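# Carry the tube rack through a self-closing door to the desk

## Task

Move the tube rack from the counter, through the self-closing door, onto the desk. It counts only if the rack finishes upright on the desk with each tube seated all the way down in a hole, and the door is closed at the end. The task fails if the rack or any tube touches the floor, or if either robot tips over or is left leaning. One or both robots may be used; at the end the grippers must have released the rack and the robots must have backed away.

## Robot and tools

Robots: r1 and r2, two identical Hello Robot Stretch 3 units. Each has a two-wheel differential base (0.33 m long, 0.34 m wide, passive omni wheel at the back), a mast carrying a lift, and a telescoping arm that reaches out to the robot's RIGHT side. The gripper only goes forward if the base drives. An on-the-spot turn pivots around the point between the drive wheels, 0.05 m behind the front edge; with arm retracted and wrist folded the swept radius is 0.28 m, and an unfolded level wrist reaches past that.

Frames: base frame has its origin on the floor between the drive wheels, x forward, y left, z up. hand_pose is reported in it, at the closed-fingertip point; with all wrist joints at zero its x axis is up, y points back along the arm to the mast, z to the rear. Odometry frame = base frame at the scene start. Every robot reports in its own frames, so relative placement of the two robots comes only from images, lidar_m, wrist_depth_mm and head_depth_mm.

execute_actions: arguments "actions" (a list holding one action, or empty to just read state and images) and "cameras" (list of names from r1_head_camera, r1_nav_camera, r1_wrist_camera, r2_head_camera, r2_nav_camera, r2_wrist_camera, or "all"; omitted/null means all, [] means none). An action is an object keyed "r1" and/or "r2"; each robot gets its own object with optional "base", "joints", "contact_limits". All listed motions begin at once.
- base: exactly one of translate_m (relative offset in metres from where the base last reported itself, -1 to 1, positive = forward) or rotate_rad (relative turn in radians, -3.2 to 3.2, positive = counter-clockwise/left). No sideways motion.
- joints: absolute targets by name. lift_m 0 to 1.1 (arm height on mast); arm_m 0 to 0.52 (extension); wrist_yaw_rad -1.345 to 4.42 (0 along the arm, positive toward the front, 3.0 folded over the base); wrist_pitch_rad -1.57 to 0.451 (0 level, negative tips fingers down); wrist_roll_rad -2.911 to 2.911; gripper_m -0.089 to 0.179 (larger is wider; actual fingertip gap is below this by about 0.007 m nearly shut, 0.025 m fully open, and zero under 0.007); head_pan_rad -3.953 to 1.73 (0 forward, positive left, -1.57 faces along the arm); head_tilt_rad -1.53 to 0.419 (negative looks down). Done tolerances: lift/arm/gripper ±0.004, wrist yaw/roll and head ±0.02, pitch ±0.05.
- contact_limits: only arm_m, a motor_effort percentage 1 to 100 at which the arm motion halts with contact_stop; smaller is gentler but too small halts immediately. It stays as the arm's holding cap until the next action; values above the maximum are clipped.
An unknown key or out-of-range value rejects the call and nothing moves. Anything you leave out of an action may still be driving toward its previous target without showing it. A single motion lasts 15 s at most. If a result reports a stop, later movement, wait and finished_scene calls in that same reply are skipped.

wait: "seconds" 0 to 10; commands nothing, returns state and images. zoom_image: "camera" plus "region" [x0, y0, x1, y1] in pixels of that camera's latest full image, top-left origin, at most 504 by 504. finished_scene: "scene" (integer 1 to 2), irreversible; the goal must already hold and keep holding.

Result lines: base_status and joint_status give how each motion ended: done (for the base, wheels turned the commanded amount, slip included), off_target (stopped short, may still push), contact_stop, time_out, torque_fault (old target dropped). on_its_own covers uncommanded parts; its "held at" is a target, not a position. joint_positions; motor_effort in percent with the action's peak in brackets (biased and noisy; positive wheel effort pushes forward); contact_limits (in force, default, maximum); base_odometry from wheel counts only; turned_by_wheels and turned_by_imu since the last result; base_tilt in degrees (forward/right positive, fixed offset up to about 4). lidar_m: 12 ranges in metres, 30-degree sectors counter-clockwise from straight ahead (4th left, 7th behind, 10th right), scan plane 0.17 m high, 0.15 to 12 m, "-" = nothing; misses clear objects and thin legs, own parts can mask sectors 5, 6, 9, 10. wrist_depth_mm (45 to 1000) and head_depth_mm (280 to 4000, sideways image) are 7x7 median depth grids from top left. "pictures" lists image order. Camera calibration (K, distortion, T_world_to_cam in the carrying robot's base frame) is approximate.

Speed: 0.30 m/s and 1.9 rad/s only with arm stowed (lift_m < 0.30, arm_m < 0.03, wrist_yaw_rad > 2.54); otherwise 0.10 m/s and 0.63 rad/s.

Gripping: command gripper_m under the object width to grasp; to let go, open at least 0.02 past where contact happened. Readings don't confirm a hold. Over-squeezing triggers a stall guard that loosens grip; send a new value to re-squeeze.

Hazards to avoid: a firm press between robots ends the run, and once bases touch, any further millimetre pushes hard. Robots drift slightly differently (under 2.5 cm per metre), which strains a shared load. Arm or lift pushing firmly triggers contact_stop and goes slack (a slack lift with load sinks). Base, wrist and head have no contact stop; wrist servos under sustained strain switch off for 10 s. Pushing a fixed object with the gripper above about 0.45 m, driving while hooked on something immovable, or snagging furniture (especially reversing) can tip a robot: reverse in small steps, free the gripper, and lower lift_m near 0.2 if tilted. Fold or unfold the wrist only with lift_m 0.32 to 0.95, wrist_pitch_rad -0.4, roll near 0; once folded, lift may drop to 0.25. With wrist_yaw_rad below -0.4 keep pitch at -0.5 or lower. Objects may occasionally get a small nudge. Don't drop, slam or hit things hard.

Each tool is called after "Call:" by a JSON object that holds its "fn" and its "kwargs".

## Session

Call:
{"fn": "execute_actions", "kwargs": {"actions": []}}

Scene clock: 0.00 s.
r1.base_odometry: x=+0.000 y=+0.000 heading=+0.000 (m, m, rad; r1's odometry frame)
r1.turned_by_wheels: +0.000 (rad since the last result)
r1.turned_by_imu: +0.000 (rad since the last result)
r1.base_tilt: forward=+0.4 right=+0.9 (deg)
r1.lidar_m: 0.94 0.97 0.71 0.68 0.70 0.94 1.07 1.11 1.49 2.80 1.37 0.98
r1.head_depth_mm: 909 909 910 913 907 909 904 / 910 905 905 902 906 906 900 / 904 900 904 901 899 906 900 / 906 901 902 903 896 897 898 / 898 898 899 898 896 892 894 / 897 895 895 894 891 893 892 / 893 897 892 886 890 885 889
r1.base_status: not commanded
r1.joint_positions: lift_m=+0.464 arm_m=+0.001 wrist_yaw_rad=+2.797 wrist_pitch_rad=-0.392 wrist_roll_rad=-0.014 gripper_m=+0.037 head_pan_rad=-0.007 head_tilt_rad=+0.005
r1.joint_status: not commanded
r1.motor_effort: left_wheel=+0 right_wheel=+0 lift_m=+29 arm_m=+0 wrist_yaw_rad=+0 wrist_pitch_rad=+5 wrist_roll_rad=+1 gripper_m=+1 head_pan_rad=+0 head_tilt_rad=+1 (%)
r1.hand_pose: x=+0.0556 y=+0.0687 z=+0.4827 quat_wxyz=(+0.255, +0.702, +0.019, +0.665) (m; r1's base frame)
r1.wrist_depth_mm: 574 609 674 742 835 921 846 / - 671 707 795 906 - 845 / - 713 783 862 - - 887 / - 786 869 976 - 996 910 / 760 853 862 858 872 829 808 / 749 - 729 709 679 711 703 / 635 620 626 643 630 618 604
r2.base_odometry: x=+0.000 y=+0.000 heading=+0.000 (m, m, rad; r2's odometry frame)
r2.turned_by_wheels: +0.000 (rad since the last result)
r2.turned_by_imu: +0.000 (rad since the last result)
r2.base_tilt: forward=-1.1 right=-1.2 (deg)
r2.lidar_m: 2.28 1.08 0.80 0.77 0.81 0.89 0.86 0.90 1.25 1.85 1.93 2.36
r2.head_depth_mm: 1847 2676 2812 2866 2220 2178 2216 / 1907 2696 2798 2794 2201 2210 2243 / 1907 2808 2837 2842 2217 2230 2243 / 1902 2856 2853 2861 2225 2220 2231 / 1884 2835 2837 2878 2263 2230 2215 / 1893 2718 2846 2867 2804 2787 2238 / 1900 2202 2175 2157 2141 2144 2039
r2.base_status: not commanded
r2.joint_positions: lift_m=+0.398 arm_m=-0.001 wrist_yaw_rad=+3.081 wrist_pitch_rad=-0.576 wrist_roll_rad=-0.016 gripper_m=+0.037 head_pan_rad=-0.006 head_tilt_rad=-0.005
r2.joint_status: not commanded
r2.motor_effort: left_wheel=+1 right_wheel=+0 lift_m=+29 arm_m=+0 wrist_yaw_rad=+1 wrist_pitch_rad=+7 wrist_roll_rad=-1 gripper_m=+0 head_pan_rad=-1 head_tilt_rad=+1 (%)
r2.hand_pose: x=-0.0090 y=+0.0576 z=+0.3769 quat_wxyz=(+0.220, +0.678, +0.182, +0.677) (m; r2's base frame)
r2.wrist_depth_mm: 734 741 745 754 779 763 757 / 798 831 - 836 845 882 887 / 862 879 - 902 905 896 891 / 759 754 748 755 747 724 728 / 644 642 647 633 652 628 614 / 555 562 - - 545 542 534 / 505 507 - - 482 482 474
pictures: r1_head_camera (sideways: a quarter turn clockwise sets it upright), r1_nav_camera (sideways: a quarter turn counterclockwise sets it upright), r1_wrist_camera, r2_head_camera (sideways: a quarter turn clockwise sets it upright), r2_nav_camera (sideways: a quarter turn counterclockwise sets it upright), r2_wrist_camera
Images, in order (width x height): r1_head_camera 896x504, r1_nav_camera 672x504, r1_wrist_camera 644x364, r2_head_camera 896x504, r2_nav_camera 672x504, r2_wrist_camera 644x364.

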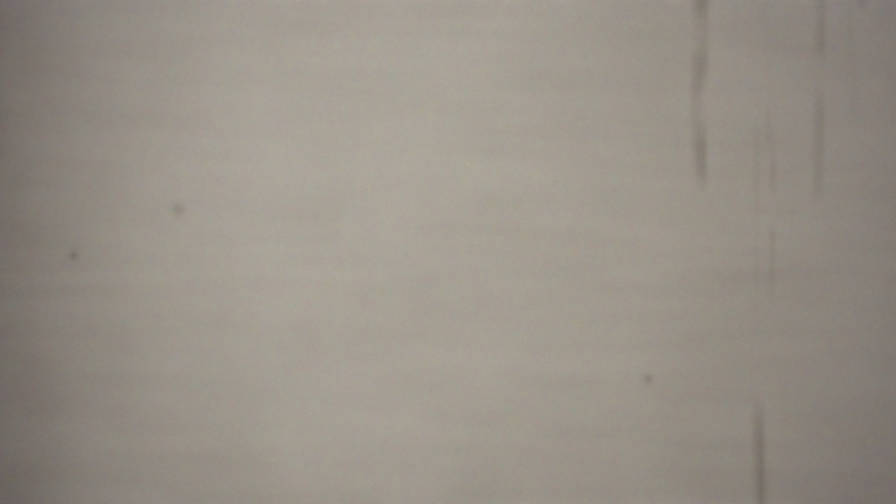

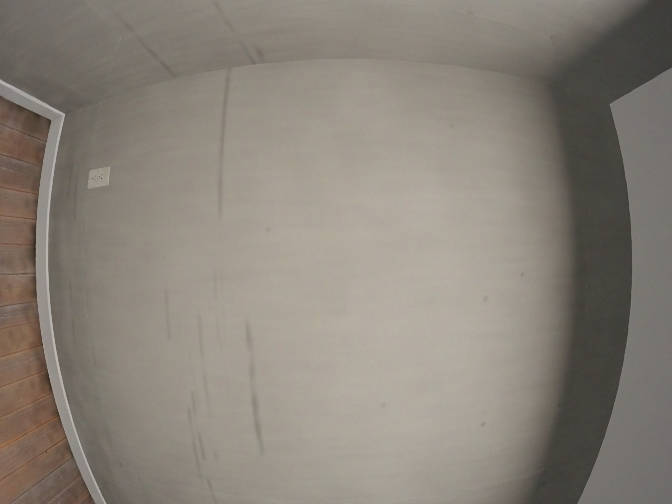

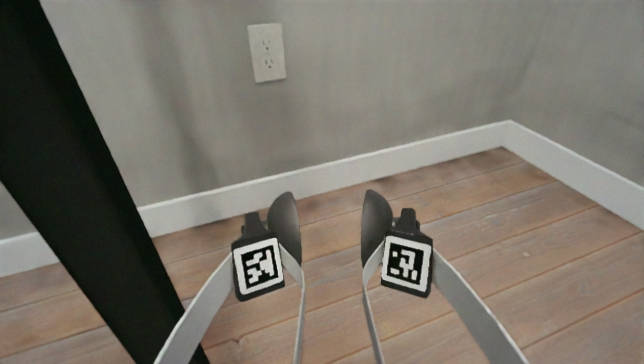

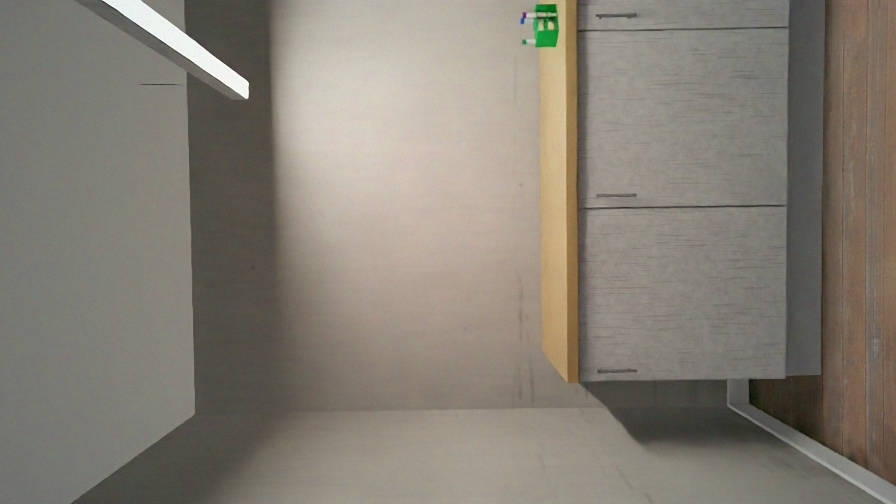

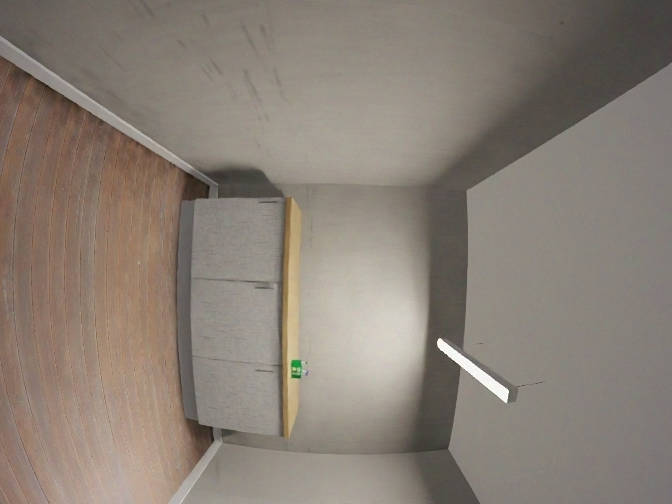

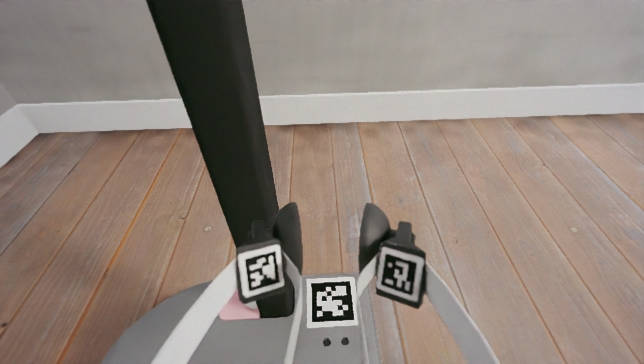

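Call:
{"fn": "execute_actions", "kwargs": {"actions": [{"r1":{"joints":{"head_pan_rad":-1.57,"head_tilt_rad":-0.5}},"r2":{"joints":{"head_pan_rad":-1.57,"head_tilt_rad":-0.5}}}], "cameras": ["r1_head_camera","r1_nav_camera","r2_head_camera","r2_nav_camera"]}}

Call:
{"fn": "execute_actions", "kwargs": {"actions": [{"r1":{"joints":{"head_pan_rad":-2.8}},"r2":{"joints":{"head_pan_rad":-2.8}}}], "cameras": ["r1_nav_camera","r2_nav_camera"]}}

Scene clock: 13.77 s.
r1.base_odometry: x=+0.000 y=+0.000 heading=+0.000 (m, m, rad; r1's odometry frame)
r1.turned_by_wheels: +0.000 (rad since the last result)
r1.turned_by_imu: +0.001 (rad since the last result)
r1.base_tilt: forward=+0.4 right=+0.9 (deg)
r1.lidar_m: 0.94 0.97 0.70 0.68 0.70 0.94 1.07 1.11 1.49 2.79 1.37 0.98
r1.head_depth_mm: 2686 2888 3081 2780 2053 1629 1349 / 2684 2840 3118 2783 2048 1630 1350 / 2650 2916 3159 2776 2038 1616 1346 / 2664 2850 3182 2714 2024 1609 1331 / 2631 2856 2214 2719 2023 1608 1337 / 2675 2892 1859 2581 2020 1599 1328 / 2702 2840 1853 1749 1871 1594 1322
r1.base_status: not commanded
r1.joint_positions: lift_m=+0.464 arm_m=+0.001 wrist_yaw_rad=+2.797 wrist_pitch_rad=-0.392 wrist_roll_rad=-0.014 gripper_m=+0.037 head_pan_rad=-1.563 head_tilt_rad=-0.493
r1.joint_status: all done
r1.motor_effort: left_wheel=+0(0) right_wheel=+0(0) lift_m=+29(29) arm_m=+0(0) wrist_yaw_rad=+1(1) wrist_pitch_rad=+6(5) wrist_roll_rad=+1(1) gripper_m=+1(0) head_pan_rad=-2(27) head_tilt_rad=-5(33) (%)
r1.hand_pose: x=+0.0556 y=+0.0687 z=+0.4827 quat_wxyz=(+0.255, +0.702, +0.019, +0.665) (m; r1's base frame)
r1.wrist_depth_mm: 575 609 665 745 836 906 818 / - 652 717 819 913 - 863 / - 725 786 896 983 - 878 / - 771 858 979 - - 909 / 756 841 880 861 851 819 833 / 730 - 717 736 687 712 699 / 641 621 632 631 621 616 603
r2.base_odometry: x=+0.000 y=+0.000 heading=+0.000 (m, m, rad; r2's odometry frame)
r2.turned_by_wheels: +0.000 (rad since the last result)
r2.turned_by_imu: -0.001 (rad since the last result)
r2.base_tilt: forward=-1.1 right=-1.2 (deg)
r2.lidar_m: 2.28 1.08 0.80 0.77 0.81 0.89 0.86 0.90 1.25 1.84 1.93 2.35
r2.head_depth_mm: 1536 1670 1828 2037 1997 1584 1300 / 1559 1684 1814 2032 1992 1564 1308 / 1549 1673 1851 2033 1989 1566 1301 / 1561 1691 1851 2033 2012 1576 1316 / 1561 1701 1866 2072 2003 1596 1321 / 1566 1695 1848 2075 2000 1605 1314 / 1564 1700 1864 2047 2030 1612 1317
r2.base_status: not commanded
r2.joint_positions: lift_m=+0.398 arm_m=-0.001 wrist_yaw_rad=+3.081 wrist_pitch_rad=-0.576 wrist_roll_rad=-0.016 gripper_m=+0.037 head_pan_rad=-1.563 head_tilt_rad=-0.494
r2.joint_status: all done
r2.motor_effort: left_wheel=+0(1) right_wheel=+0(1) lift_m=+29(29) arm_m=+0(0) wrist_yaw_rad=+0(1) wrist_pitch_rad=+7(7) wrist_roll_rad=-1(1) gripper_m=+1(0) head_pan_rad=-3(35) head_tilt_rad=-2(21) (%)
r2.hand_pose: x=-0.0090 y=+0.0576 z=+0.3769 quat_wxyz=(+0.220, +0.678, +0.182, +0.677) (m; r2's base frame)
r2.wrist_depth_mm: 726 749 747 738 758 775 778 / 826 846 - 838 873 862 889 / 864 881 - 878 927 869 879 / 778 747 749 751 735 722 729 / 657 653 654 626 650 617 615 / 556 562 - - 547 551 549 / 493 509 - - 487 481 478
pictures: r1_head_camera (sideways: a quarter turn clockwise sets it upright), r1_nav_camera (sideways: a quarter turn counterclockwise sets it upright), r2_head_camera (sideways: a quarter turn clockwise sets it upright), r2_nav_camera (sideways: a quarter turn counterclockwise sets it upright)
camera_calibration (this result's frames):
r1_head_camera: T_world_to_cam=[[-0.0117867, 0.488133, -0.87269, 1.15657], [0.999914, 0.000661451, -0.013135, 0.0104295], [-0.00583439, -0.872769, -0.488099, 0.59242], [0, 0, 0, 1]] pos_world=[0.00665996, -0.0475237, 1.29863]
r1_nav_camera: T_world_to_cam=[[-0.0241566, -0.476823, 0.878667, -1.09641], [-0.998472, -0.0321862, -0.0449166, 0.112467], [0.0496982, -0.87841, -0.475317, 0.574079], [0, 0, 0, 1]] pos_world=[0.0572793, -0.0148982, 1.2413]
r2_head_camera: T_world_to_cam=[[0.0264781, 0.473016, -0.880656, 1.16873], [0.999044, 0.0181225, 0.0397716, -0.0559423], [0.0347723, -0.880868, -0.472084, 0.575355], [0, 0, 0, 1]] pos_world=[0.00493664, -0.0450017, 1.30309]
r2_nav_camera: T_world_to_cam=[[0.0254177, -0.481877, 0.87587, -1.1049], [-0.999415, -0.0323044, 0.0112301, 0.0444138], [0.022883, -0.875643, -0.482416, 0.586385], [0, 0, 0, 1]] pos_world=[0.0590535, -0.0175257, 1.25013]
Images, in order (width x height): r1_head_camera 896x504, r1_nav_camera 672x504, r2_head_camera 896x504, r2_nav_camera 672x504.

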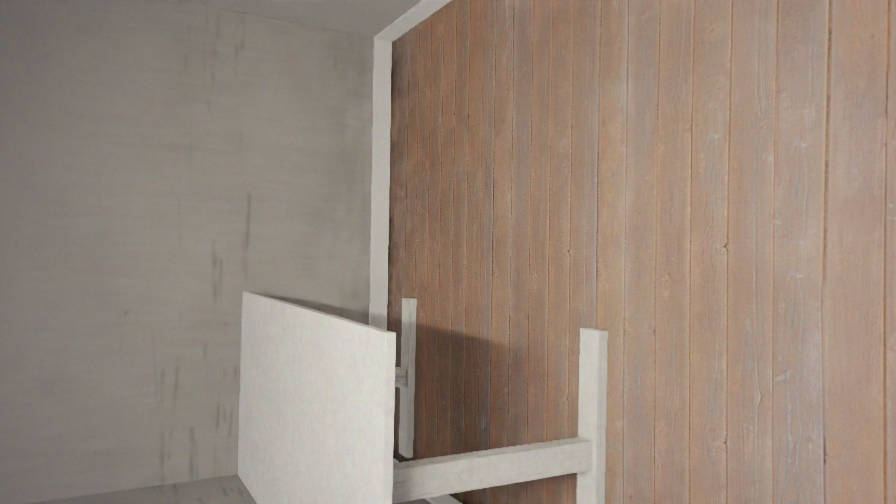

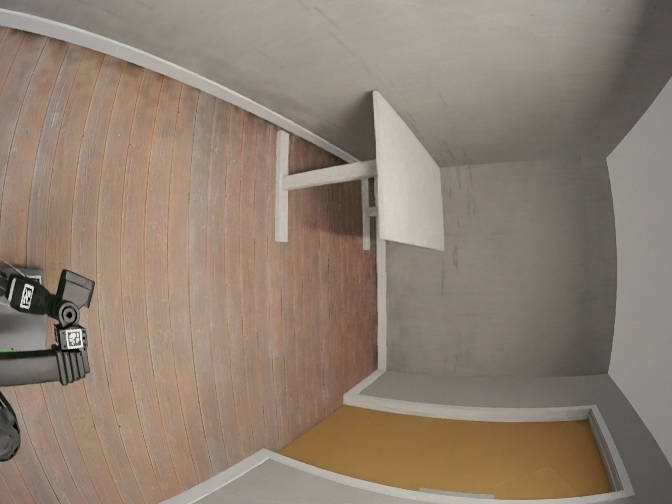

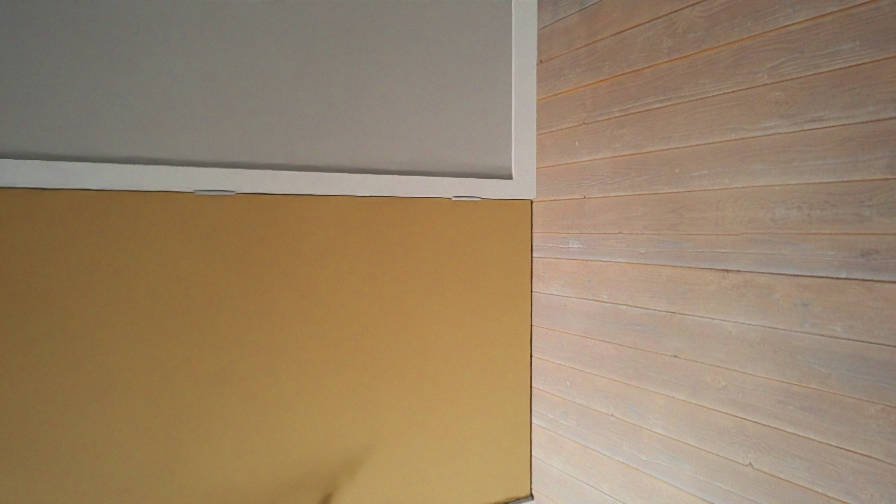

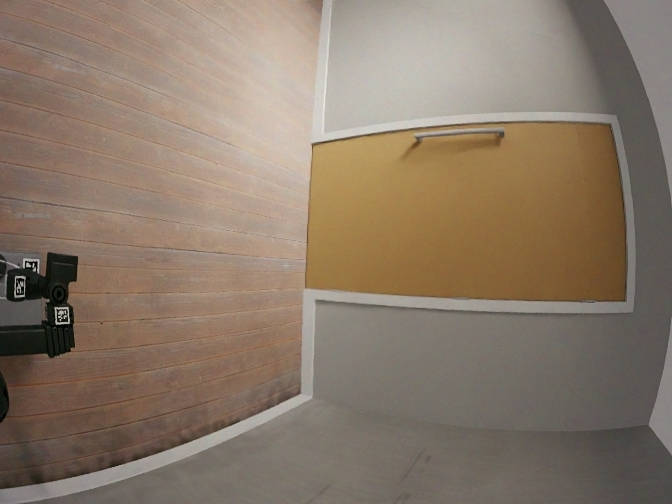

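Scene clock: 14.97 s.
r1.base_odometry: x=+0.000 y=+0.000 heading=+0.000 (m, m, rad; r1's odometry frame)
r1.turned_by_wheels: +0.000 (rad since the last result)
r1.turned_by_imu: +0.000 (rad since the last result)
r1.base_tilt: forward=+0.4 right=+0.9 (deg)
r1.lidar_m: 0.94 0.97 0.71 0.68 0.70 0.94 1.07 1.11 1.50 2.80 1.37 0.98
r1.head_depth_mm: 878 938 1017 1104 1218 1339 1343 / 902 970 1051 1150 1268 1415 1340 / 930 998 1089 1200 1319 1476 1336 / 959 1042 1131 1239 1389 1516 1342 / 993 1074 1178 1310 1453 1557 1338 / 1024 1112 1229 1361 1531 1606 1338 / 1061 1162 1274 1427 1620 1588 1330
r1.base_status: not commanded
r1.joint_positions: lift_m=+0.464 arm_m=+0.001 wrist_yaw_rad=+2.797 wrist_pitch_rad=-0.392 wrist_roll_rad=-0.014 gripper_m=+0.037 head_pan_rad=-2.793 head_tilt_rad=-0.494
r1.joint_status: all done
r1.motor_effort: left_wheel=+0(0) right_wheel=+0(0) lift_m=+29(29) arm_m=+0(0) wrist_yaw_rad=+1(0) wrist_pitch_rad=+6(5) wrist_roll_rad=+1(1) gripper_m=+0(0) head_pan_rad=-2(29) head_tilt_rad=-4(4) (%)
r1.hand_pose: x=+0.0556 y=+0.0687 z=+0.4827 quat_wxyz=(+0.255, +0.702, +0.019, +0.665) (m; r1's base frame)
r1.wrist_depth_mm: 572 596 670 735 836 929 822 / - 653 703 788 907 - 858 / - 725 788 887 - - 899 / - 806 862 953 - - 892 / 754 840 861 851 844 831 822 / 738 - 711 722 702 715 700 / 637 629 637 630 626 611 603
r2.base_odometry: x=+0.000 y=+0.000 heading=+0.000 (m, m, rad; r2's odometry frame)
r2.turned_by_wheels: +0.000 (rad since the last result)
r2.turned_by_imu: +0.000 (rad since the last result)
r2.base_tilt: forward=-1.1 right=-1.2 (deg)
r2.lidar_m: 2.28 1.08 0.80 0.77 0.81 0.89 0.86 0.90 1.25 1.84 1.93 2.35
r2.head_depth_mm: 682 734 798 866 967 1077 1209 / 707 759 832 901 1019 1136 1247 / 732 790 868 945 1071 1205 1288 / 756 822 907 982 1134 1292 1295 / 786 858 945 1044 1193 1362 1317 / 816 892 992 1118 1263 1449 1315 / 860 948 1049 1189 1358 1514 1319
r2.base_status: not commanded
r2.joint_positions: lift_m=+0.398 arm_m=-0.001 wrist_yaw_rad=+3.081 wrist_pitch_rad=-0.576 wrist_roll_rad=-0.016 gripper_m=+0.037 head_pan_rad=-2.793 head_tilt_rad=-0.494
r2.joint_status: all done
r2.motor_effort: left_wheel=+1(1) right_wheel=+0(0) lift_m=+29(29) arm_m=-1(0) wrist_yaw_rad=+0(0) wrist_pitch_rad=+7(6) wrist_roll_rad=+0(1) gripper_m=+0(0) head_pan_rad=-3(36) head_tilt_rad=-2(2) (%)
r2.hand_pose: x=-0.0090 y=+0.0576 z=+0.3769 quat_wxyz=(+0.220, +0.678, +0.182, +0.677) (m; r2's base frame)
r2.wrist_depth_mm: 729 749 745 746 762 761 759 / 827 842 - 855 848 864 876 / 855 875 - 897 902 885 876 / 758 750 753 748 725 731 732 / 641 645 637 641 636 628 609 / 572 562 - - 536 533 539 / 496 508 - - 484 481 484
pictures: r1_nav_camera (sideways: a quarter turn counterclockwise sets it upright), r2_nav_camera (sideways: a quarter turn counterclockwise sets it upright)
camera_calibration (this result's frames):
r1_nav_camera: T_world_to_cam=[[-0.457638, -0.136663, 0.878573, -1.09364], [-0.364052, 0.930295, -0.0449214, 0.108604], [-0.811193, -0.340404, -0.475491, 0.579556], [0, 0, 0, 1]] pos_world=[0.00917582, -0.0532113, 1.2413]
r2_nav_camera: T_world_to_cam=[[-0.445826, -0.18507, 0.875779, -1.1019], [-0.364482, 0.931143, 0.0112254, 0.0405467], [-0.817552, -0.314201, -0.482582, 0.591728], [0, 0, 0, 1]] pos_world=[0.00729002, -0.0557625, 1.25013]
Images, in order (width x height): r1_nav_camera 672x504, r2_nav_camera 672x504.

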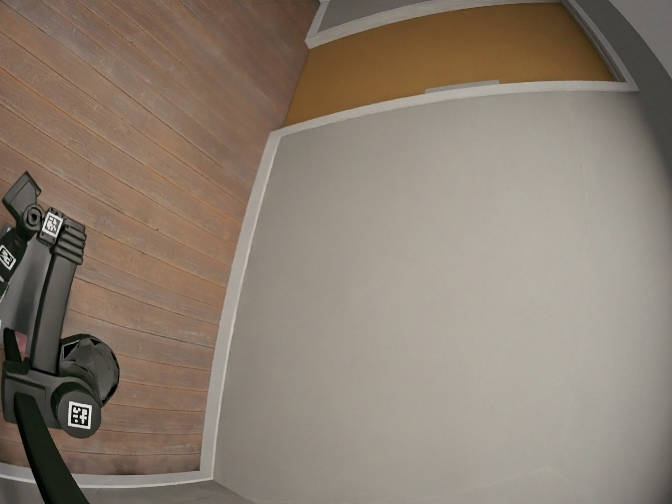

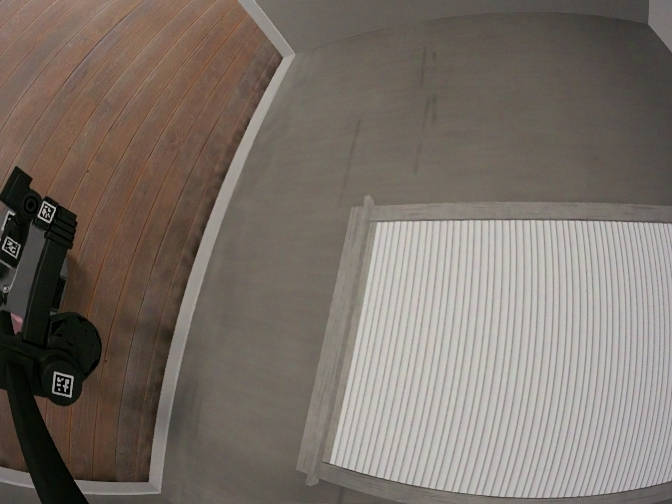

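Call:
{"fn": "execute_actions", "kwargs": {"actions": [{"r1":{"base":{"rotate_rad":-1.845},"joints":{"lift_m":0.25,"wrist_yaw_rad":3.0,"head_pan_rad":0,"head_tilt_rad":-0.6}},"r2":{"base":{"rotate_rad":-0.452},"joints":{"lift_m":0.27,"wrist_pitch_rad":-0.4,"head_pan_rad":0,"head_tilt_rad":-0.4}}}], "cameras": []}}

Call:
{"fn": "execute_actions", "kwargs": {"actions": [{"r1":{"base":{"translate_m":0.85}},"r2":{"base":{"translate_m":1.0}}}], "cameras": []}}

Call:
{"fn": "execute_actions", "kwargs": {"actions": [{"r1":{"base":{"translate_m":0.85}},"r2":{"base":{"translate_m":0.93}}}], "cameras": []}}

Call:
{"fn": "execute_actions", "kwargs": {"actions": [{"r1":{"base":{"rotate_rad":-1.296}},"r2":{"base":{"rotate_rad":2.022},"joints":{"head_pan_rad":-1.57,"head_tilt_rad":-0.6}}}], "cameras": ["r1_head_camera","r1_nav_camera","r2_head_camera","r2_nav_camera"]}}

Scene clock: 49.97 s.
r1.base_odometry: x=+0.000 y=+0.000 heading=-1.845 (m, m, rad; r1's odometry frame)
r1.turned_by_wheels: -1.845 (rad since the last result)
r1.turned_by_imu: -1.868 (rad since the last result)
r1.base_tilt: forward=+0.4 right=+0.9 (deg)
r1.lidar_m: 2.12 1.60 1.12 0.94 0.94 0.81 0.68 0.68 0.77 1.08 1.07 1.21
r1.head_depth_mm: 1749 1829 1913 2014 1819 1505 1275 / 2077 2172 2295 2266 1828 1493 1266 / 2378 2523 2713 2341 1801 1487 1259 / 2787 3021 3179 2320 1801 1477 1264 / 2736 2965 3183 2325 1809 1483 1258 / 2628 2882 3063 2324 1806 1474 1259 / 2550 2784 3021 2291 1777 1475 1257
r1.base_status: done
r1.joint_positions: lift_m=+0.251 arm_m=+0.001 wrist_yaw_rad=+2.997 wrist_pitch_rad=-0.393 wrist_roll_rad=-0.014 gripper_m=+0.037 head_pan_rad=-0.007 head_tilt_rad=-0.593
r1.joint_status: all done
r1.motor_effort: left_wheel=+2(10) right_wheel=-2(8) lift_m=+14(20) arm_m=+0(1) wrist_yaw_rad=+2(6) wrist_pitch_rad=+6(6) wrist_roll_rad=+1(1) gripper_m=+0(0) head_pan_rad=+3(29) head_tilt_rad=-5(15) (%)
r1.hand_pose: x=+0.0115 y=+0.0796 z=+0.2690 quat_wxyz=(+0.187, +0.697, +0.089, +0.687) (m; r1's base frame)
r1.wrist_depth_mm: 745 - 923 - - - - / 805 - 991 - - - - / 821 832 854 842 831 820 794 / 684 665 674 654 650 646 636 / 554 546 - 560 542 526 524 / 480 - - - 440 451 444 / - - - - 398 384 389
r2.base_odometry: x=+0.000 y=+0.000 heading=-0.452 (m, m, rad; r2's odometry frame)
r2.turned_by_wheels: -0.452 (rad since the last result)
r2.turned_by_imu: -0.449 (rad since the last result)
r2.base_tilt: forward=-1.2 right=-1.2 (deg)
r2.lidar_m: 2.32 2.28 1.02 0.79 0.78 0.82 0.88 0.86 0.92 1.35 1.84 1.97
r2.head_depth_mm: 2292 2407 2551 2638 2261 1700 1387 / 2598 2784 2922 3003 2259 1714 1388 / 2858 3075 3282 3041 2261 1734 1391 / 2751 2912 2488 2635 2258 1726 1397 / 2607 2806 2381 2503 2254 1718 1398 / 2529 2665 2238 2386 2276 1706 1401 / 2407 2532 2152 2275 2273 1750 1409
r2.base_status: done
r2.joint_positions: lift_m=+0.270 arm_m=-0.001 wrist_yaw_rad=+3.081 wrist_pitch_rad=-0.422 wrist_roll_rad=-0.016 gripper_m=+0.037 head_pan_rad=-0.007 head_tilt_rad=-0.408
r2.joint_status: all done
r2.motor_effort: left_wheel=+4(10) right_wheel=-2(7) lift_m=+20(26) arm_m=+0(0) wrist_yaw_rad=-1(0) wrist_pitch_rad=+13(11) wrist_roll_rad=-1(0) gripper_m=+0(0) head_pan_rad=+3(36) head_tilt_rad=+2(9) (%)
r2.hand_pose: x=-0.0077 y=+0.0797 z=+0.2821 quat_wxyz=(+0.168, +0.690, +0.129, +0.692) (m; r2's base frame)
r2.wrist_depth_mm: 579 627 724 786 962 - - / 615 659 813 893 - - - / 661 717 - 889 929 895 881 / 683 725 714 702 699 698 695 / 577 579 571 573 583 566 558 / 482 502 - - - 473 468 / 429 - - - 411 409 408
pictures: none
No camera images: the call's "cameras" was empty. Leave "cameras" out to get every camera's image.

Scene clock: 55.00 s.
r1.base_odometry: x=-0.230 y=-0.818 heading=-1.845 (m, m, rad; r1's odometry frame)
r1.turned_by_wheels: +0.000 (rad since the last result)
r1.turned_by_imu: +0.003 (rad since the last result)
r1.base_tilt: forward=+0.4 right=+0.8 (deg)
r1.lidar_m: 1.65 2.08 1.03 1.20 1.20 1.36 1.49 1.49 0.97 0.82 0.82 0.91
r1.head_depth_mm: 1349 1418 1477 1529 1644 1499 1269 / 1474 1591 1718 1871 1831 1489 1260 / 1810 1928 2055 2151 1814 1486 1255 / 2050 2252 2488 2323 1823 1492 1259 / 1966 2215 2411 2338 1815 1484 1258 / 1909 2115 2317 2310 1781 1475 1260 / 1886 2061 2269 2300 1801 1478 1258
r1.base_status: done
r1.joint_positions: lift_m=+0.251 arm_m=+0.001 wrist_yaw_rad=+2.997 wrist_pitch_rad=-0.393 wrist_roll_rad=-0.014 gripper_m=+0.037 head_pan_rad=-0.007 head_tilt_rad=-0.593
r1.joint_status: not commanded
r1.motor_effort: left_wheel=+2(10) right_wheel=-2(5) lift_m=+14(14) arm_m=-1(0) wrist_yaw_rad=+1(3) wrist_pitch_rad=+6(6) wrist_roll_rad=+1(1) gripper_m=+1(0) head_pan_rad=+2(2) head_tilt_rad=-4(5) (%)
r1.hand_pose: x=+0.0114 y=+0.0796 z=+0.2690 quat_wxyz=(+0.187, +0.697, +0.089, +0.687) (m; r1's base frame)
r1.wrist_depth_mm: 976 - - - - - - / 988 - - - - - - / 897 840 859 832 816 808 797 / 687 675 674 653 642 630 624 / 550 557 - 551 537 512 521 / 485 - - - 438 447 449 / - - - - 395 384 388
r2.base_odometry: x=+0.900 y=-0.437 heading=-0.452 (m, m, rad; r2's odometry frame)
r2.turned_by_wheels: +0.000 (rad since the last result)
r2.turned_by_imu: +0.009 (rad since the last result)
r2.base_tilt: forward=-1.1 right=-1.2 (deg)
r2.lidar_m: 1.39 1.36 1.47 1.22 1.20 1.28 1.80 1.78 1.86 1.45 1.42 1.53
r2.head_depth_mm: 1804 1894 1989 2075 2095 1703 1385 / 1990 2136 2248 2413 2267 1697 1392 / 1940 2071 2197 1641 1825 1715 1387 / 1847 1993 1831 1555 1678 1714 1389 / 1783 1906 1843 1474 1597 1668 1400 / 1720 1828 1490 1414 1525 1629 1395 / 1630 1746 1801 1349 1458 1579 1410
r2.base_status: done
r2.joint_positions: lift_m=+0.270 arm_m=-0.001 wrist_yaw_rad=+3.081 wrist_pitch_rad=-0.422 wrist_roll_rad=-0.016 gripper_m=+0.037 head_pan_rad=-0.007 head_tilt_rad=-0.408
r2.joint_status: not commanded
r2.motor_effort: left_wheel=+2(17) right_wheel=-2(4) lift_m=+20(20) arm_m=+0(0) wrist_yaw_rad=+1(0) wrist_pitch_rad=+12(12) wrist_roll_rad=-1(0) gripper_m=+0(0) head_pan_rad=+3(2) head_tilt_rad=+2(2) (%)
r2.hand_pose: x=-0.0077 y=+0.0798 z=+0.2822 quat_wxyz=(+0.168, +0.690, +0.129, +0.693) (m; r2's base frame)
r2.wrist_depth_mm: 872 974 - - - - - / 919 - - - - - - / 964 960 - 938 912 915 887 / 719 734 709 721 704 679 685 / 586 571 578 575 578 577 554 / 494 496 - - - 469 464 / 429 - - - 408 410 407
pictures: none
No camera images: the call's "cameras" was empty. Leave "cameras" out to get every camera's image.

Scene clock: 59.80 s.
r1.base_odometry: x=-0.460 y=-1.637 heading=-1.845 (m, m, rad; r1's odometry frame)
r1.turned_by_wheels: +0.000 (rad since the last result)
r1.turned_by_imu: +0.003 (rad since the last result)
r1.base_tilt: forward=+0.4 right=+0.9 (deg)
r1.lidar_m: 1.05 1.45 1.51 1.46 1.46 1.64 2.30 1.22 0.65 0.63 0.63 0.71
r1.head_depth_mm: 846 883 920 971 1071 1201 1232 / 998 1052 1112 1182 1263 1342 1267 / 1237 1316 1407 1522 1641 1483 1267 / 1289 1418 1587 1778 1804 1480 1260 / 1253 1379 1525 1737 1793 1484 1257 / 1221 1339 1479 1665 1791 1482 1259 / 1188 1300 1433 1605 1734 1481 1251
r1.base_status: done
r1.joint_positions: lift_m=+0.251 arm_m=+0.001 wrist_yaw_rad=+2.998 wrist_pitch_rad=-0.393 wrist_roll_rad=-0.014 gripper_m=+0.037 head_pan_rad=-0.007 head_tilt_rad=-0.594
r1.joint_status: not commanded
r1.motor_effort: left_wheel=+2(10) right_wheel=-2(5) lift_m=+14(15) arm_m=+0(0) wrist_yaw_rad=+2(3) wrist_pitch_rad=+6(6) wrist_roll_rad=+1(1) gripper_m=+0(0) head_pan_rad=+1(2) head_tilt_rad=-4(3) (%)
r1.hand_pose: x=+0.0114 y=+0.0796 z=+0.2690 quat_wxyz=(+0.187, +0.697, +0.089, +0.687) (m; r1's base frame)
r1.wrist_depth_mm: - - - - - - - / - - - - - - - / 882 864 843 838 822 812 765 / 691 666 660 652 660 633 639 / 556 544 - 560 540 520 511 / 485 - - - 436 449 447 / - - - - 393 392 391
r2.base_odometry: x=+1.736 y=-0.843 heading=-0.452 (m, m, rad; r2's odometry frame)
r2.turned_by_wheels: +0.000 (rad since the last result)
r2.turned_by_imu: +0.008 (rad since the last result)
r2.base_tilt: forward=-1.1 right=-1.2 (deg)
r2.lidar_m: 0.51 0.51 0.55 0.83 1.59 1.69 2.53 2.63 1.35 1.06 1.04 0.65
r2.head_depth_mm: 1189 1291 1378 1490 1507 1588 1369 / 1136 1225 1323 1426 700 745 841 / 1086 1170 1258 1293 678 696 776 / 1044 1111 1190 996 681 654 724 / 996 1063 1137 1003 683 615 678 / 958 1022 1092 1000 685 581 639 / 920 977 1040 1011 686 561 600
r2.base_status: done
r2.joint_positions: lift_m=+0.270 arm_m=-0.001 wrist_yaw_rad=+3.081 wrist_pitch_rad=-0.422 wrist_roll_rad=-0.016 gripper_m=+0.037 head_pan_rad=-0.007 head_tilt_rad=-0.408
r2.joint_status: not commanded
r2.motor_effort: left_wheel=+1(15) right_wheel=-1(5) lift_m=+21(20) arm_m=-1(0) wrist_yaw_rad=+1(0) wrist_pitch_rad=+12(12) wrist_roll_rad=+0(1) gripper_m=+0(1) head_pan_rad=+2(2) head_tilt_rad=+2(2) (%)
r2.hand_pose: x=-0.0077 y=+0.0798 z=+0.2822 quat_wxyz=(+0.168, +0.690, +0.129, +0.693) (m; r2's base frame)
r2.wrist_depth_mm: - - - - 724 532 419 / - - - - 769 557 434 / 959 970 - 931 865 612 443 / 736 719 705 723 711 642 513 / 581 576 578 574 581 558 525 / 485 501 - - - 471 468 / 436 - - - 412 406 400
pictures: none
No camera images: the call's "cameras" was empty. Leave "cameras" out to get every camera's image.

Scene clock: 62.37 s.
r1.base_odometry: x=-0.460 y=-1.637 heading=-3.141 (m, m, rad; r1's odometry frame)
r1.turned_by_wheels: -1.296 (rad since the last result)
r1.turned_by_imu: -1.310 (rad since the last result)
r1.base_tilt: forward=+0.4 right=+0.9 (deg)
r1.lidar_m: 0.63 0.65 0.86 1.45 1.49 1.52 1.01 1.50 2.00 2.30 0.83 0.65
r1.head_depth_mm: 511 565 630 714 804 893 1029 / 513 564 629 710 818 955 1134 / 511 561 627 704 809 953 1146 / 509 561 622 703 807 950 1144 / 507 558 622 702 804 943 1133 / 506 556 618 697 800 937 1130 / 505 554 616 694 795 931 1126
r1.base_status: done
r1.joint_positions: lift_m=+0.251 arm_m=+0.001 wrist_yaw_rad=+2.998 wrist_pitch_rad=-0.393 wrist_roll_rad=-0.014 gripper_m=+0.037 head_pan_rad=-0.007 head_tilt_rad=-0.594
r1.joint_status: not commanded
r1.motor_effort: left_wheel=+2(10) right_wheel=-2(8) lift_m=+14(14) arm_m=-1(0) wrist_yaw_rad=+2(2) wrist_pitch_rad=+6(6) wrist_roll_rad=+1(1) gripper_m=+1(0) head_pan_rad=+2(2) head_tilt_rad=-3(5) (%)
r1.hand_pose: x=+0.0114 y=+0.0796 z=+0.2690 quat_wxyz=(+0.187, +0.697, +0.089, +0.687) (m; r1's base frame)
r1.wrist_depth_mm: - - - - - 813 659 / - - - - - 850 664 / 889 860 834 845 809 810 680 / 684 677 666 660 651 640 625 / 555 547 - 553 541 523 524 / 487 - - - 439 454 447 / - - - - 391 390 384
r2.base_odometry: x=+1.736 y=-0.843 heading=+1.570 (m, m, rad; r2's odometry frame)
r2.turned_by_wheels: +2.022 (rad since the last result)
r2.turned_by_imu: +1.998 (rad since the last result)
r2.base_tilt: forward=-1.2 right=-1.2 (deg)
r2.lidar_m: 1.58 1.66 2.33 2.63 1.44 1.08 1.05 0.69 0.52 0.51 0.53 0.76
r2.head_depth_mm: 934 1022 959 678 626 733 889 / 937 1035 956 683 633 743 895 / 942 1030 970 685 641 753 911 / 949 1043 971 684 647 761 922 / 949 1051 974 671 650 772 935 / 955 1059 984 693 658 780 950 / 959 1056 987 697 664 784 967
r2.base_status: done
r2.joint_positions: lift_m=+0.270 arm_m=-0.001 wrist_yaw_rad=+3.081 wrist_pitch_rad=-0.422 wrist_roll_rad=-0.016 gripper_m=+0.037 head_pan_rad=-1.563 head_tilt_rad=-0.593
r2.joint_status: all done
r2.motor_effort: left_wheel=-3(13) right_wheel=+2(11) lift_m=+20(20) arm_m=-1(0) wrist_yaw_rad=+0(0) wrist_pitch_rad=+12(12) wrist_roll_rad=+0(0) gripper_m=+0(0) head_pan_rad=-2(38) head_tilt_rad=-3(12) (%)
r2.hand_pose: x=-0.0077 y=+0.0798 z=+0.2822 quat_wxyz=(+0.168, +0.690, +0.129, +0.693) (m; r2's base frame)
r2.wrist_depth_mm: - - - - - - - / - - - - - - - / 933 960 - 919 909 904 886 / 730 710 714 704 697 700 698 / 585 576 572 574 589 563 569 / 482 509 - - - 472 464 / 428 - - - 409 408 405
pictures: r1_head_camera (sideways: a quarter turn clockwise sets it upright), r1_nav_camera (sideways: a quarter turn counterclockwise sets it upright), r2_head_camera (sideways: a quarter turn clockwise sets it upright), r2_nav_camera (sideways: a quarter turn counterclockwise sets it upright)
camera_calibration (this result's frames):
r1_head_camera: T_world_to_cam=[[-0.573084, -0.00389632, -0.819487, 1.09062], [0.0129449, 0.999821, -0.0138064, 0.0173224], [0.819394, -0.0185204, -0.572931, 0.697759], [0, 0, 0, 1]] pos_world=[0.0530557, -0.000147041, 1.29376]
r1_nav_camera: T_world_to_cam=[[0.561893, -0.0318783, 0.826595, -1.03208], [0.012634, -0.99881, -0.0471081, 0.109147], [0.827113, 0.0369129, -0.560822, 0.680587], [0, 0, 0, 1]] pos_world=[0.0156195, 0.0509932, 1.23994]
r2_head_camera: T_world_to_cam=[[0.0259372, 0.558055, -0.829399, 1.10189], [0.99908, 0.0138719, 0.0405772, -0.0569862], [0.0341497, -0.829688, -0.557182, 0.686081], [0, 0, 0, 1]] pos_world=[0.00492432, -0.0448921, 1.29849]
r2_nav_camera: T_world_to_cam=[[0.0259522, -0.566409, 0.823716, -1.03689], [-0.999415, -0.0330441, 0.00876587, 0.0476232], [0.0222539, -0.823462, -0.566935, 0.696355], [0, 0, 0, 1]] pos_world=[0.0590084, -0.0123086, 1.24847]
Images, in order (width x height): r1_head_camera 896x504, r1_nav_camera 672x504, r2_head_camera 896x504, r2_nav_camera 672x504.

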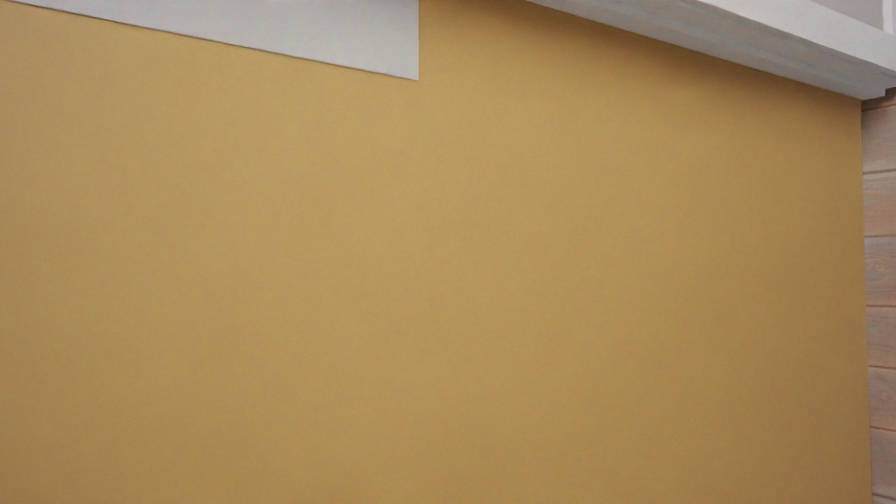

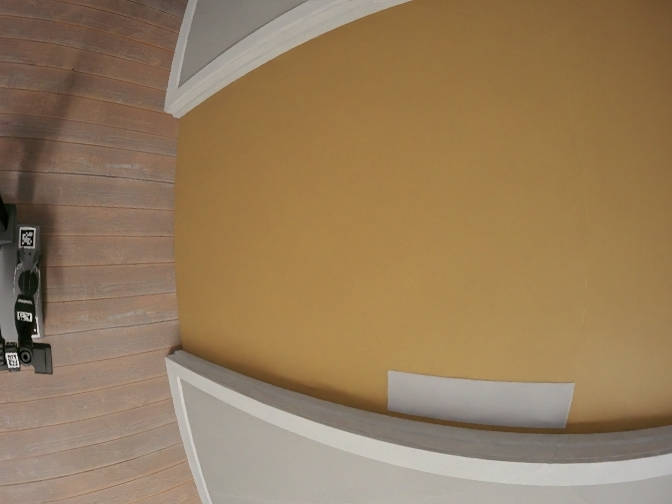

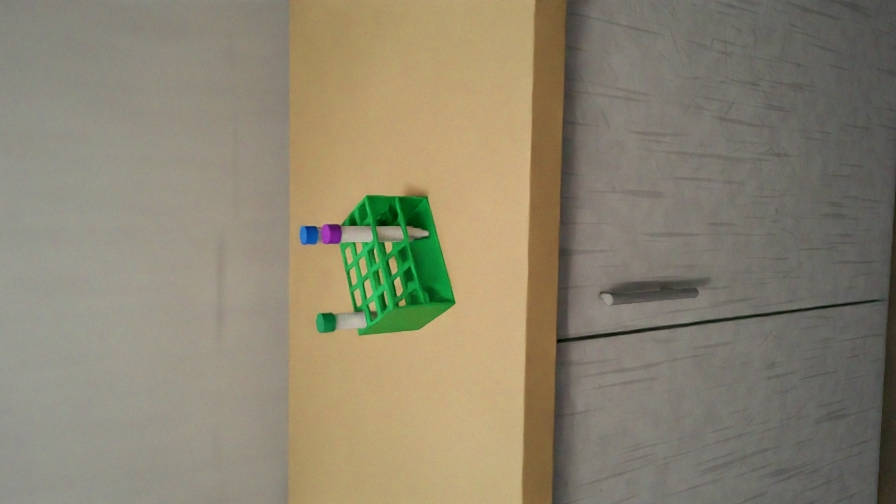

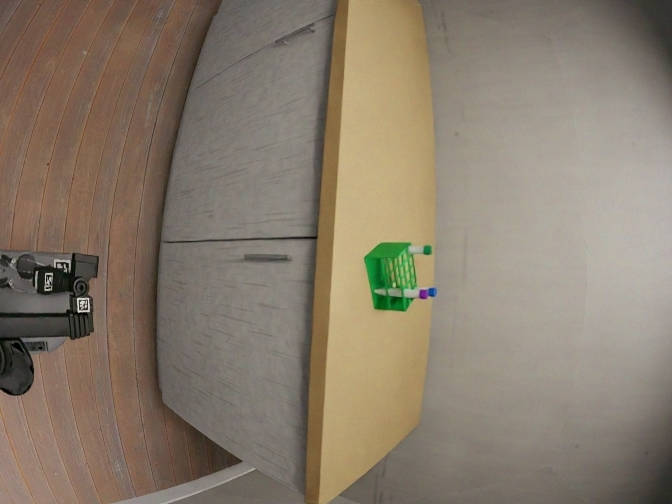

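Call:
{"fn": "zoom_image", "kwargs": {"camera": "r2_head_camera", "region": [280,170,480,350]}}

Region (280, 170, 480, 350) of r2_head_camera's 896x504 image, scaled by 2.520, with more detail than that image has; it fills the top 454 rows of this view, and the rest is white.

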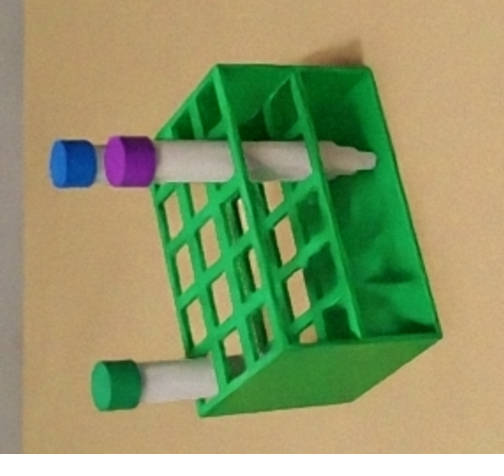

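Call:
{"fn": "execute_actions", "kwargs": {"actions": [{"r1":{"base":{"translate_m":0.52},"joints":{"head_tilt_rad":-1.0}},"r2":{"base":{"translate_m":-0.25},"joints":{"lift_m":0.9}}}], "cameras": []}}

Call:
{"fn": "execute_actions", "kwargs": {"actions": [{"r1":{"joints":{"lift_m":0.33}},"r2":{"base":{"rotate_rad":0.42},"joints":{"wrist_yaw_rad":0,"wrist_pitch_rad":-0.4,"gripper_m":0.179}}}], "cameras": []}}

Call:
{"fn": "execute_actions", "kwargs": {"actions": [{"r1":{"base":{"translate_m":0.35}},"r2":{"joints":{"wrist_pitch_rad":0,"lift_m":0.86,"arm_m":0.1}}}], "cameras": ["r1_nav_camera","r2_head_camera","r2_wrist_camera"]}}

Scene clock: 95.70 s.
r1.base_odometry: x=-0.980 y=-1.637 heading=-3.140 (m, m, rad; r1's odometry frame)
r1.turned_by_wheels: +0.000 (rad since the last result)
r1.turned_by_imu: +0.003 (rad since the last result)
r1.base_tilt: forward=+0.4 right=+0.8 (deg)
r1.lidar_m: - 0.15 0.15 0.39 1.51 1.91 1.53 2.03 2.40 0.32 0.16 0.15
r1.head_depth_mm: - - - - - 352 818 / - - - - - 348 942 / - - - - - 343 910 / - - - - - 339 881 / - - - - - 334 850 / - - - - - 329 821 / - - - - - 341 790
r1.base_status: done
r1.joint_positions: lift_m=+0.251 arm_m=+0.001 wrist_yaw_rad=+2.998 wrist_pitch_rad=-0.393 wrist_roll_rad=-0.014 gripper_m=+0.037 head_pan_rad=-0.007 head_tilt_rad=-0.988
r1.joint_status: all done
r1.motor_effort: left_wheel=+2(10) right_wheel=-2(6) lift_m=+14(15) arm_m=+0(0) wrist_yaw_rad=+3(2) wrist_pitch_rad=+6(6) wrist_roll_rad=+1(1) gripper_m=+1(0) head_pan_rad=+3(3) head_tilt_rad=-6(34) (%)
r1.hand_pose: x=+0.0114 y=+0.0796 z=+0.2690 quat_wxyz=(+0.187, +0.697, +0.089, +0.687) (m; r1's base frame)
r1.wrist_depth_mm: - - - 650 266 169 122 / - - - 743 279 173 125 / 881 871 848 756 293 179 128 / 676 683 655 621 308 185 131 / 555 548 - 556 268 189 134 / 479 - - - 400 193 137 / - - - - 336 188 140
r2.base_odometry: x=+1.736 y=-1.093 heading=+1.570 (m, m, rad; r2's odometry frame)
r2.turned_by_wheels: +0.000 (rad since the last result)
r2.turned_by_imu: -0.004 (rad since the last result)
r2.base_tilt: forward=-1.1 right=-1.2 (deg)
r2.lidar_m: 1.83 1.91 2.69 2.63 1.09 0.82 0.79 0.83 0.51 0.50 0.52 0.74
r2.head_depth_mm: 926 1018 1102 678 611 - - / 930 1025 957 682 618 704 - / 930 1025 964 684 624 716 - / 935 1034 968 687 630 721 - / 943 1043 973 689 634 728 - / 947 1047 984 692 640 755 906 / 953 1053 986 686 647 765 941
r2.base_status: done
r2.joint_positions: lift_m=+0.900 arm_m=-0.001 wrist_yaw_rad=+3.081 wrist_pitch_rad=-0.421 wrist_roll_rad=-0.016 gripper_m=+0.037 head_pan_rad=-1.563 head_tilt_rad=-0.593
r2.joint_status: all done
r2.motor_effort: left_wheel=-2(15) right_wheel=+1(7) lift_m=+36(37) arm_m=-1(0) wrist_yaw_rad=+0(0) wrist_pitch_rad=+12(12) wrist_roll_rad=+0(0) gripper_m=+0(0) head_pan_rad=-3(3) head_tilt_rad=-3(2) (%)
r2.hand_pose: x=-0.0077 y=+0.0798 z=+0.9116 quat_wxyz=(+0.168, +0.690, +0.128, +0.693) (m; r2's base frame)
r2.wrist_depth_mm: 879 - - - - - - / 871 - - - - - - / 896 - - - - - - / 902 - - - - - - / 862 - - - - - - / 879 - - - - - - / 887 - - - - - -
pictures: none
No camera images: the call's "cameras" was empty. Leave "cameras" out to get every camera's image.

Scene clock: 98.23 s.
r1.base_odometry: x=-0.980 y=-1.637 heading=-3.140 (m, m, rad; r1's odometry frame)
r1.turned_by_wheels: +0.000 (rad since the last result)
r1.turned_by_imu: +0.000 (rad since the last result)
r1.base_tilt: forward=+0.4 right=+0.9 (deg)
r1.lidar_m: - 0.15 0.15 0.38 1.51 1.91 1.53 2.03 2.39 0.32 0.17 0.15
r1.head_depth_mm: - - - - - 351 822 / - - - - - 348 940 / - - - - - 343 910 / - - - - - 339 882 / - - - - - 334 849 / - - - - - 329 821 / - - - - - 342 789
r1.base_status: not commanded
r1.joint_positions: lift_m=+0.329 arm_m=+0.001 wrist_yaw_rad=+2.998 wrist_pitch_rad=-0.393 wrist_roll_rad=-0.014 gripper_m=+0.037 head_pan_rad=-0.007 head_tilt_rad=-0.988
r1.joint_status: all done
r1.motor_effort: left_wheel=+2(2) right_wheel=-2(2) lift_m=+39(40) arm_m=+0(0) wrist_yaw_rad=+2(3) wrist_pitch_rad=+6(6) wrist_roll_rad=+1(1) gripper_m=+0(1) head_pan_rad=+2(2) head_tilt_rad=-5(5) (%)
r1.hand_pose: x=+0.0114 y=+0.0796 z=+0.3478 quat_wxyz=(+0.187, +0.697, +0.089, +0.687) (m; r1's base frame)
r1.wrist_depth_mm: - - - 658 268 168 122 / - - - 729 281 173 125 / - - - 809 293 178 128 / 810 819 813 745 303 184 131 / 675 665 - 640 270 189 134 / 576 562 - 565 391 194 137 / 492 505 - - 358 189 140
r2.base_odometry: x=+1.736 y=-1.093 heading=+1.990 (m, m, rad; r2's odometry frame)
r2.turned_by_wheels: +0.420 (rad since the last result)
r2.turned_by_imu: +0.416 (rad since the last result)
r2.base_tilt: forward=-1.1 right=-1.2 (deg)
r2.lidar_m: 1.87 2.44 2.63 1.22 0.84 0.79 0.81 0.52 0.50 0.51 0.67 1.60
r2.head_depth_mm: 924 1009 955 680 566 - - / 965 1056 957 682 613 698 - / 1004 1112 914 686 656 - - / 1047 1169 969 687 716 846 1165 / 1108 1232 974 714 771 978 1193 / 1164 1285 978 750 860 1057 1239 / 1231 1367 988 798 956 1200 1243
r2.base_status: done
r2.joint_positions: lift_m=+0.900 arm_m=-0.001 wrist_yaw_rad=+0.002 wrist_pitch_rad=-0.421 wrist_roll_rad=-0.016 gripper_m=+0.179 head_pan_rad=-1.563 head_tilt_rad=-0.593
r2.joint_status: all done
r2.motor_effort: left_wheel=-2(10) right_wheel=+2(6) lift_m=+36(36) arm_m=+0(0) wrist_yaw_rad=-2(2) wrist_pitch_rad=+12(11) wrist_roll_rad=+0(0) gripper_m=+0(84) head_pan_rad=-3(2) head_tilt_rad=-3(3) (%)
r2.hand_pose: x=-0.0210 y=-0.3678 z=+0.9116 quat_wxyz=(+0.697, +0.150, -0.685, -0.146) (m; r2's base frame)
r2.wrist_depth_mm: 901 869 823 422 770 668 634 / 526 442 434 418 416 415 400 / 654 487 359 309 285 284 278 / 827 580 444 358 284 237 221 / - 661 517 413 334 289 232 / - 805 617 475 377 321 256 / - - 758 547 425 349 307
pictures: none
No camera images: the call's "cameras" was empty. Leave "cameras" out to get every camera's image.

Scene clock: 103.07 s.
r1.base_odometry: x=-1.330 y=-1.638 heading=-3.140 (m, m, rad; r1's odometry frame)
r1.turned_by_wheels: +0.000 (rad since the last result)
r1.turned_by_imu: +0.032 (rad since the last result)
r1.base_tilt: forward=+0.4 right=+0.9 (deg)
r1.lidar_m: 0.15 - 0.15 0.18 0.52 2.09 1.87 2.40 0.36 0.71 1.15 0.17
r1.head_depth_mm: - - - 305 481 1229 1118 / - - - - 379 1180 1119 / - - - - 335 621 1114 / - - - - 301 458 1089 / - - - - - 363 783 / - - - - - 323 576 / - - - - - 300 434
r1.base_status: done
r1.joint_positions: lift_m=+0.330 arm_m=+0.001 wrist_yaw_rad=+2.999 wrist_pitch_rad=-0.394 wrist_roll_rad=-0.014 gripper_m=+0.037 head_pan_rad=-0.003 head_tilt_rad=-0.994
r1.joint_status: not commanded
r1.motor_effort: left_wheel=+6(60) right_wheel=+1(18) lift_m=+35(40) arm_m=-1(0) wrist_yaw_rad=+1(2) wrist_pitch_rad=+6(7) wrist_roll_rad=+1(1) gripper_m=+0(0) head_pan_rad=+1(3) head_tilt_rad=-5(7) (%)
r1.hand_pose: x=+0.0110 y=+0.0795 z=+0.3477 quat_wxyz=(+0.187, +0.696, +0.090, +0.687) (m; r1's base frame)
r1.wrist_depth_mm: - - 356 237 178 142 118 / - - 393 261 191 149 123 / - - 445 292 206 159 130 / 812 839 503 323 221 170 136 / 660 678 - 356 220 181 144 / 566 562 - 402 293 192 152 / 496 508 - - 294 199 162
r2.base_odometry: x=+1.736 y=-1.093 heading=+1.990 (m, m, rad; r2's odometry frame)
r2.turned_by_wheels: +0.000 (rad since the last result)
r2.turned_by_imu: -0.001 (rad since the last result)
r2.base_tilt: forward=-1.1 right=-1.2 (deg)
r2.lidar_m: 1.87 2.45 2.64 1.01 0.84 0.79 0.81 0.52 0.50 0.51 0.67 1.60
r2.head_depth_mm: 917 1005 952 679 573 - 802 / 966 1055 959 712 - - 883 / 1009 1115 912 685 - - 954 / 1049 1170 968 688 731 868 1052 / 1113 1237 977 717 776 942 1179 / 1166 1285 978 754 863 1059 1235 / 1232 1364 981 797 953 1204 1244
r2.base_status: not commanded
r2.joint_positions: lift_m=+0.860 arm_m=+0.100 wrist_yaw_rad=+0.001 wrist_pitch_rad=-0.025 wrist_roll_rad=-0.016 gripper_m=+0.179 head_pan_rad=-1.563 head_tilt_rad=-0.593
r2.joint_status: all done
r2.motor_effort: left_wheel=-1(2) right_wheel=+2(2) lift_m=+20(32) arm_m=+1(1) wrist_yaw_rad=-1(2) wrist_pitch_rad=+14(14) wrist_roll_rad=-1(0) gripper_m=+1(0) head_pan_rad=-3(3) head_tilt_rad=-3(3) (%)
r2.hand_pose: x=-0.0211 y=-0.5003 z=+0.9686 quat_wxyz=(+0.713, +0.010, -0.701, -0.009) (m; r2's base frame)
r2.wrist_depth_mm: - - 980 839 733 656 578 / - - - 857 749 673 603 / - - - 869 769 687 612 / 624 619 611 369 596 602 608 / 384 378 340 340 344 354 338 / 471 271 254 237 237 237 252 / 458 358 267 201 181 182 172
pictures: r1_nav_camera (sideways: a quarter turn counterclockwise sets it upright), r2_head_camera (sideways: a quarter turn clockwise sets it upright), r2_wrist_camera
camera_calibration (this result's frames):
r1_nav_camera: T_world_to_cam=[[0.839711, -0.0308704, 0.542155, -0.663107], [-0.00378551, -0.998691, -0.0510025, 0.114291], [0.54302, 0.0407751, -0.838729, 1.04375], [0, 0, 0, 1]] pos_world=[-0.00952877, 0.0511119, 1.24076]
r2_head_camera: T_world_to_cam=[[0.0259598, 0.558054, -0.829399, 1.10189], [0.999081, 0.0138316, 0.0405772, -0.0569862], [0.0341162, -0.829689, -0.557182, 0.686081], [0, 0, 0, 1]] pos_world=[0.00492251, -0.044892, 1.29849]
r2_wrist_camera: T_world_to_cam=[[-0.998906, -0.0306134, 0.0353573, -0.071125], [-0.0404976, 0.188028, -0.981328, 1.07878], [0.0233936, -0.981686, -0.189062, -0.147122], [0, 0, 0, 1]] pos_world=[-0.0239176, -0.349445, 1.03333]
Images, in order (width x height): r1_nav_camera 672x504, r2_head_camera 896x504, r2_wrist_camera 644x364.

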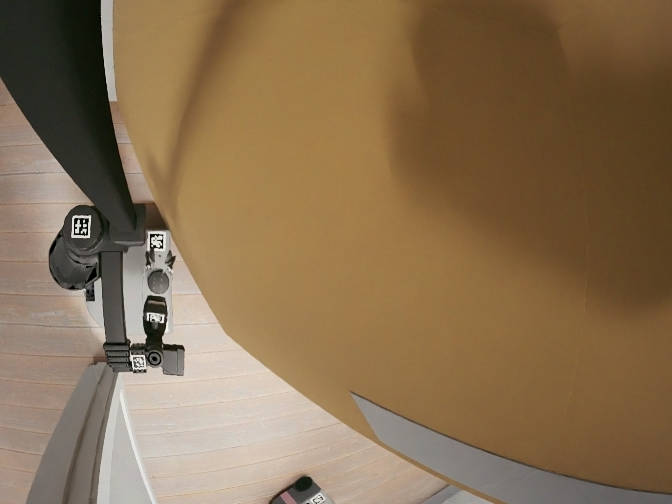

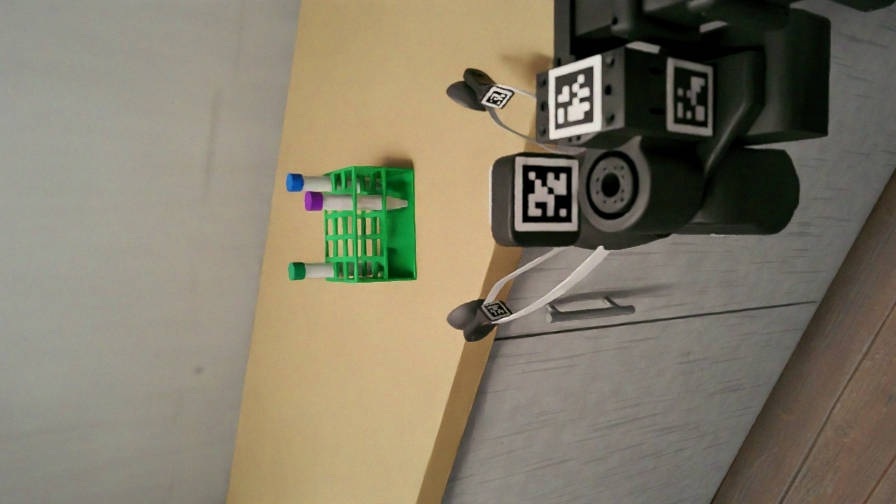

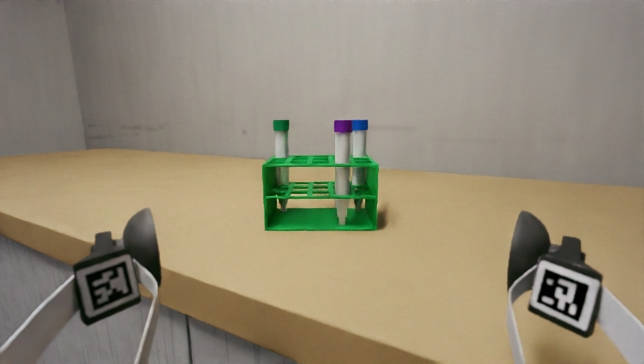

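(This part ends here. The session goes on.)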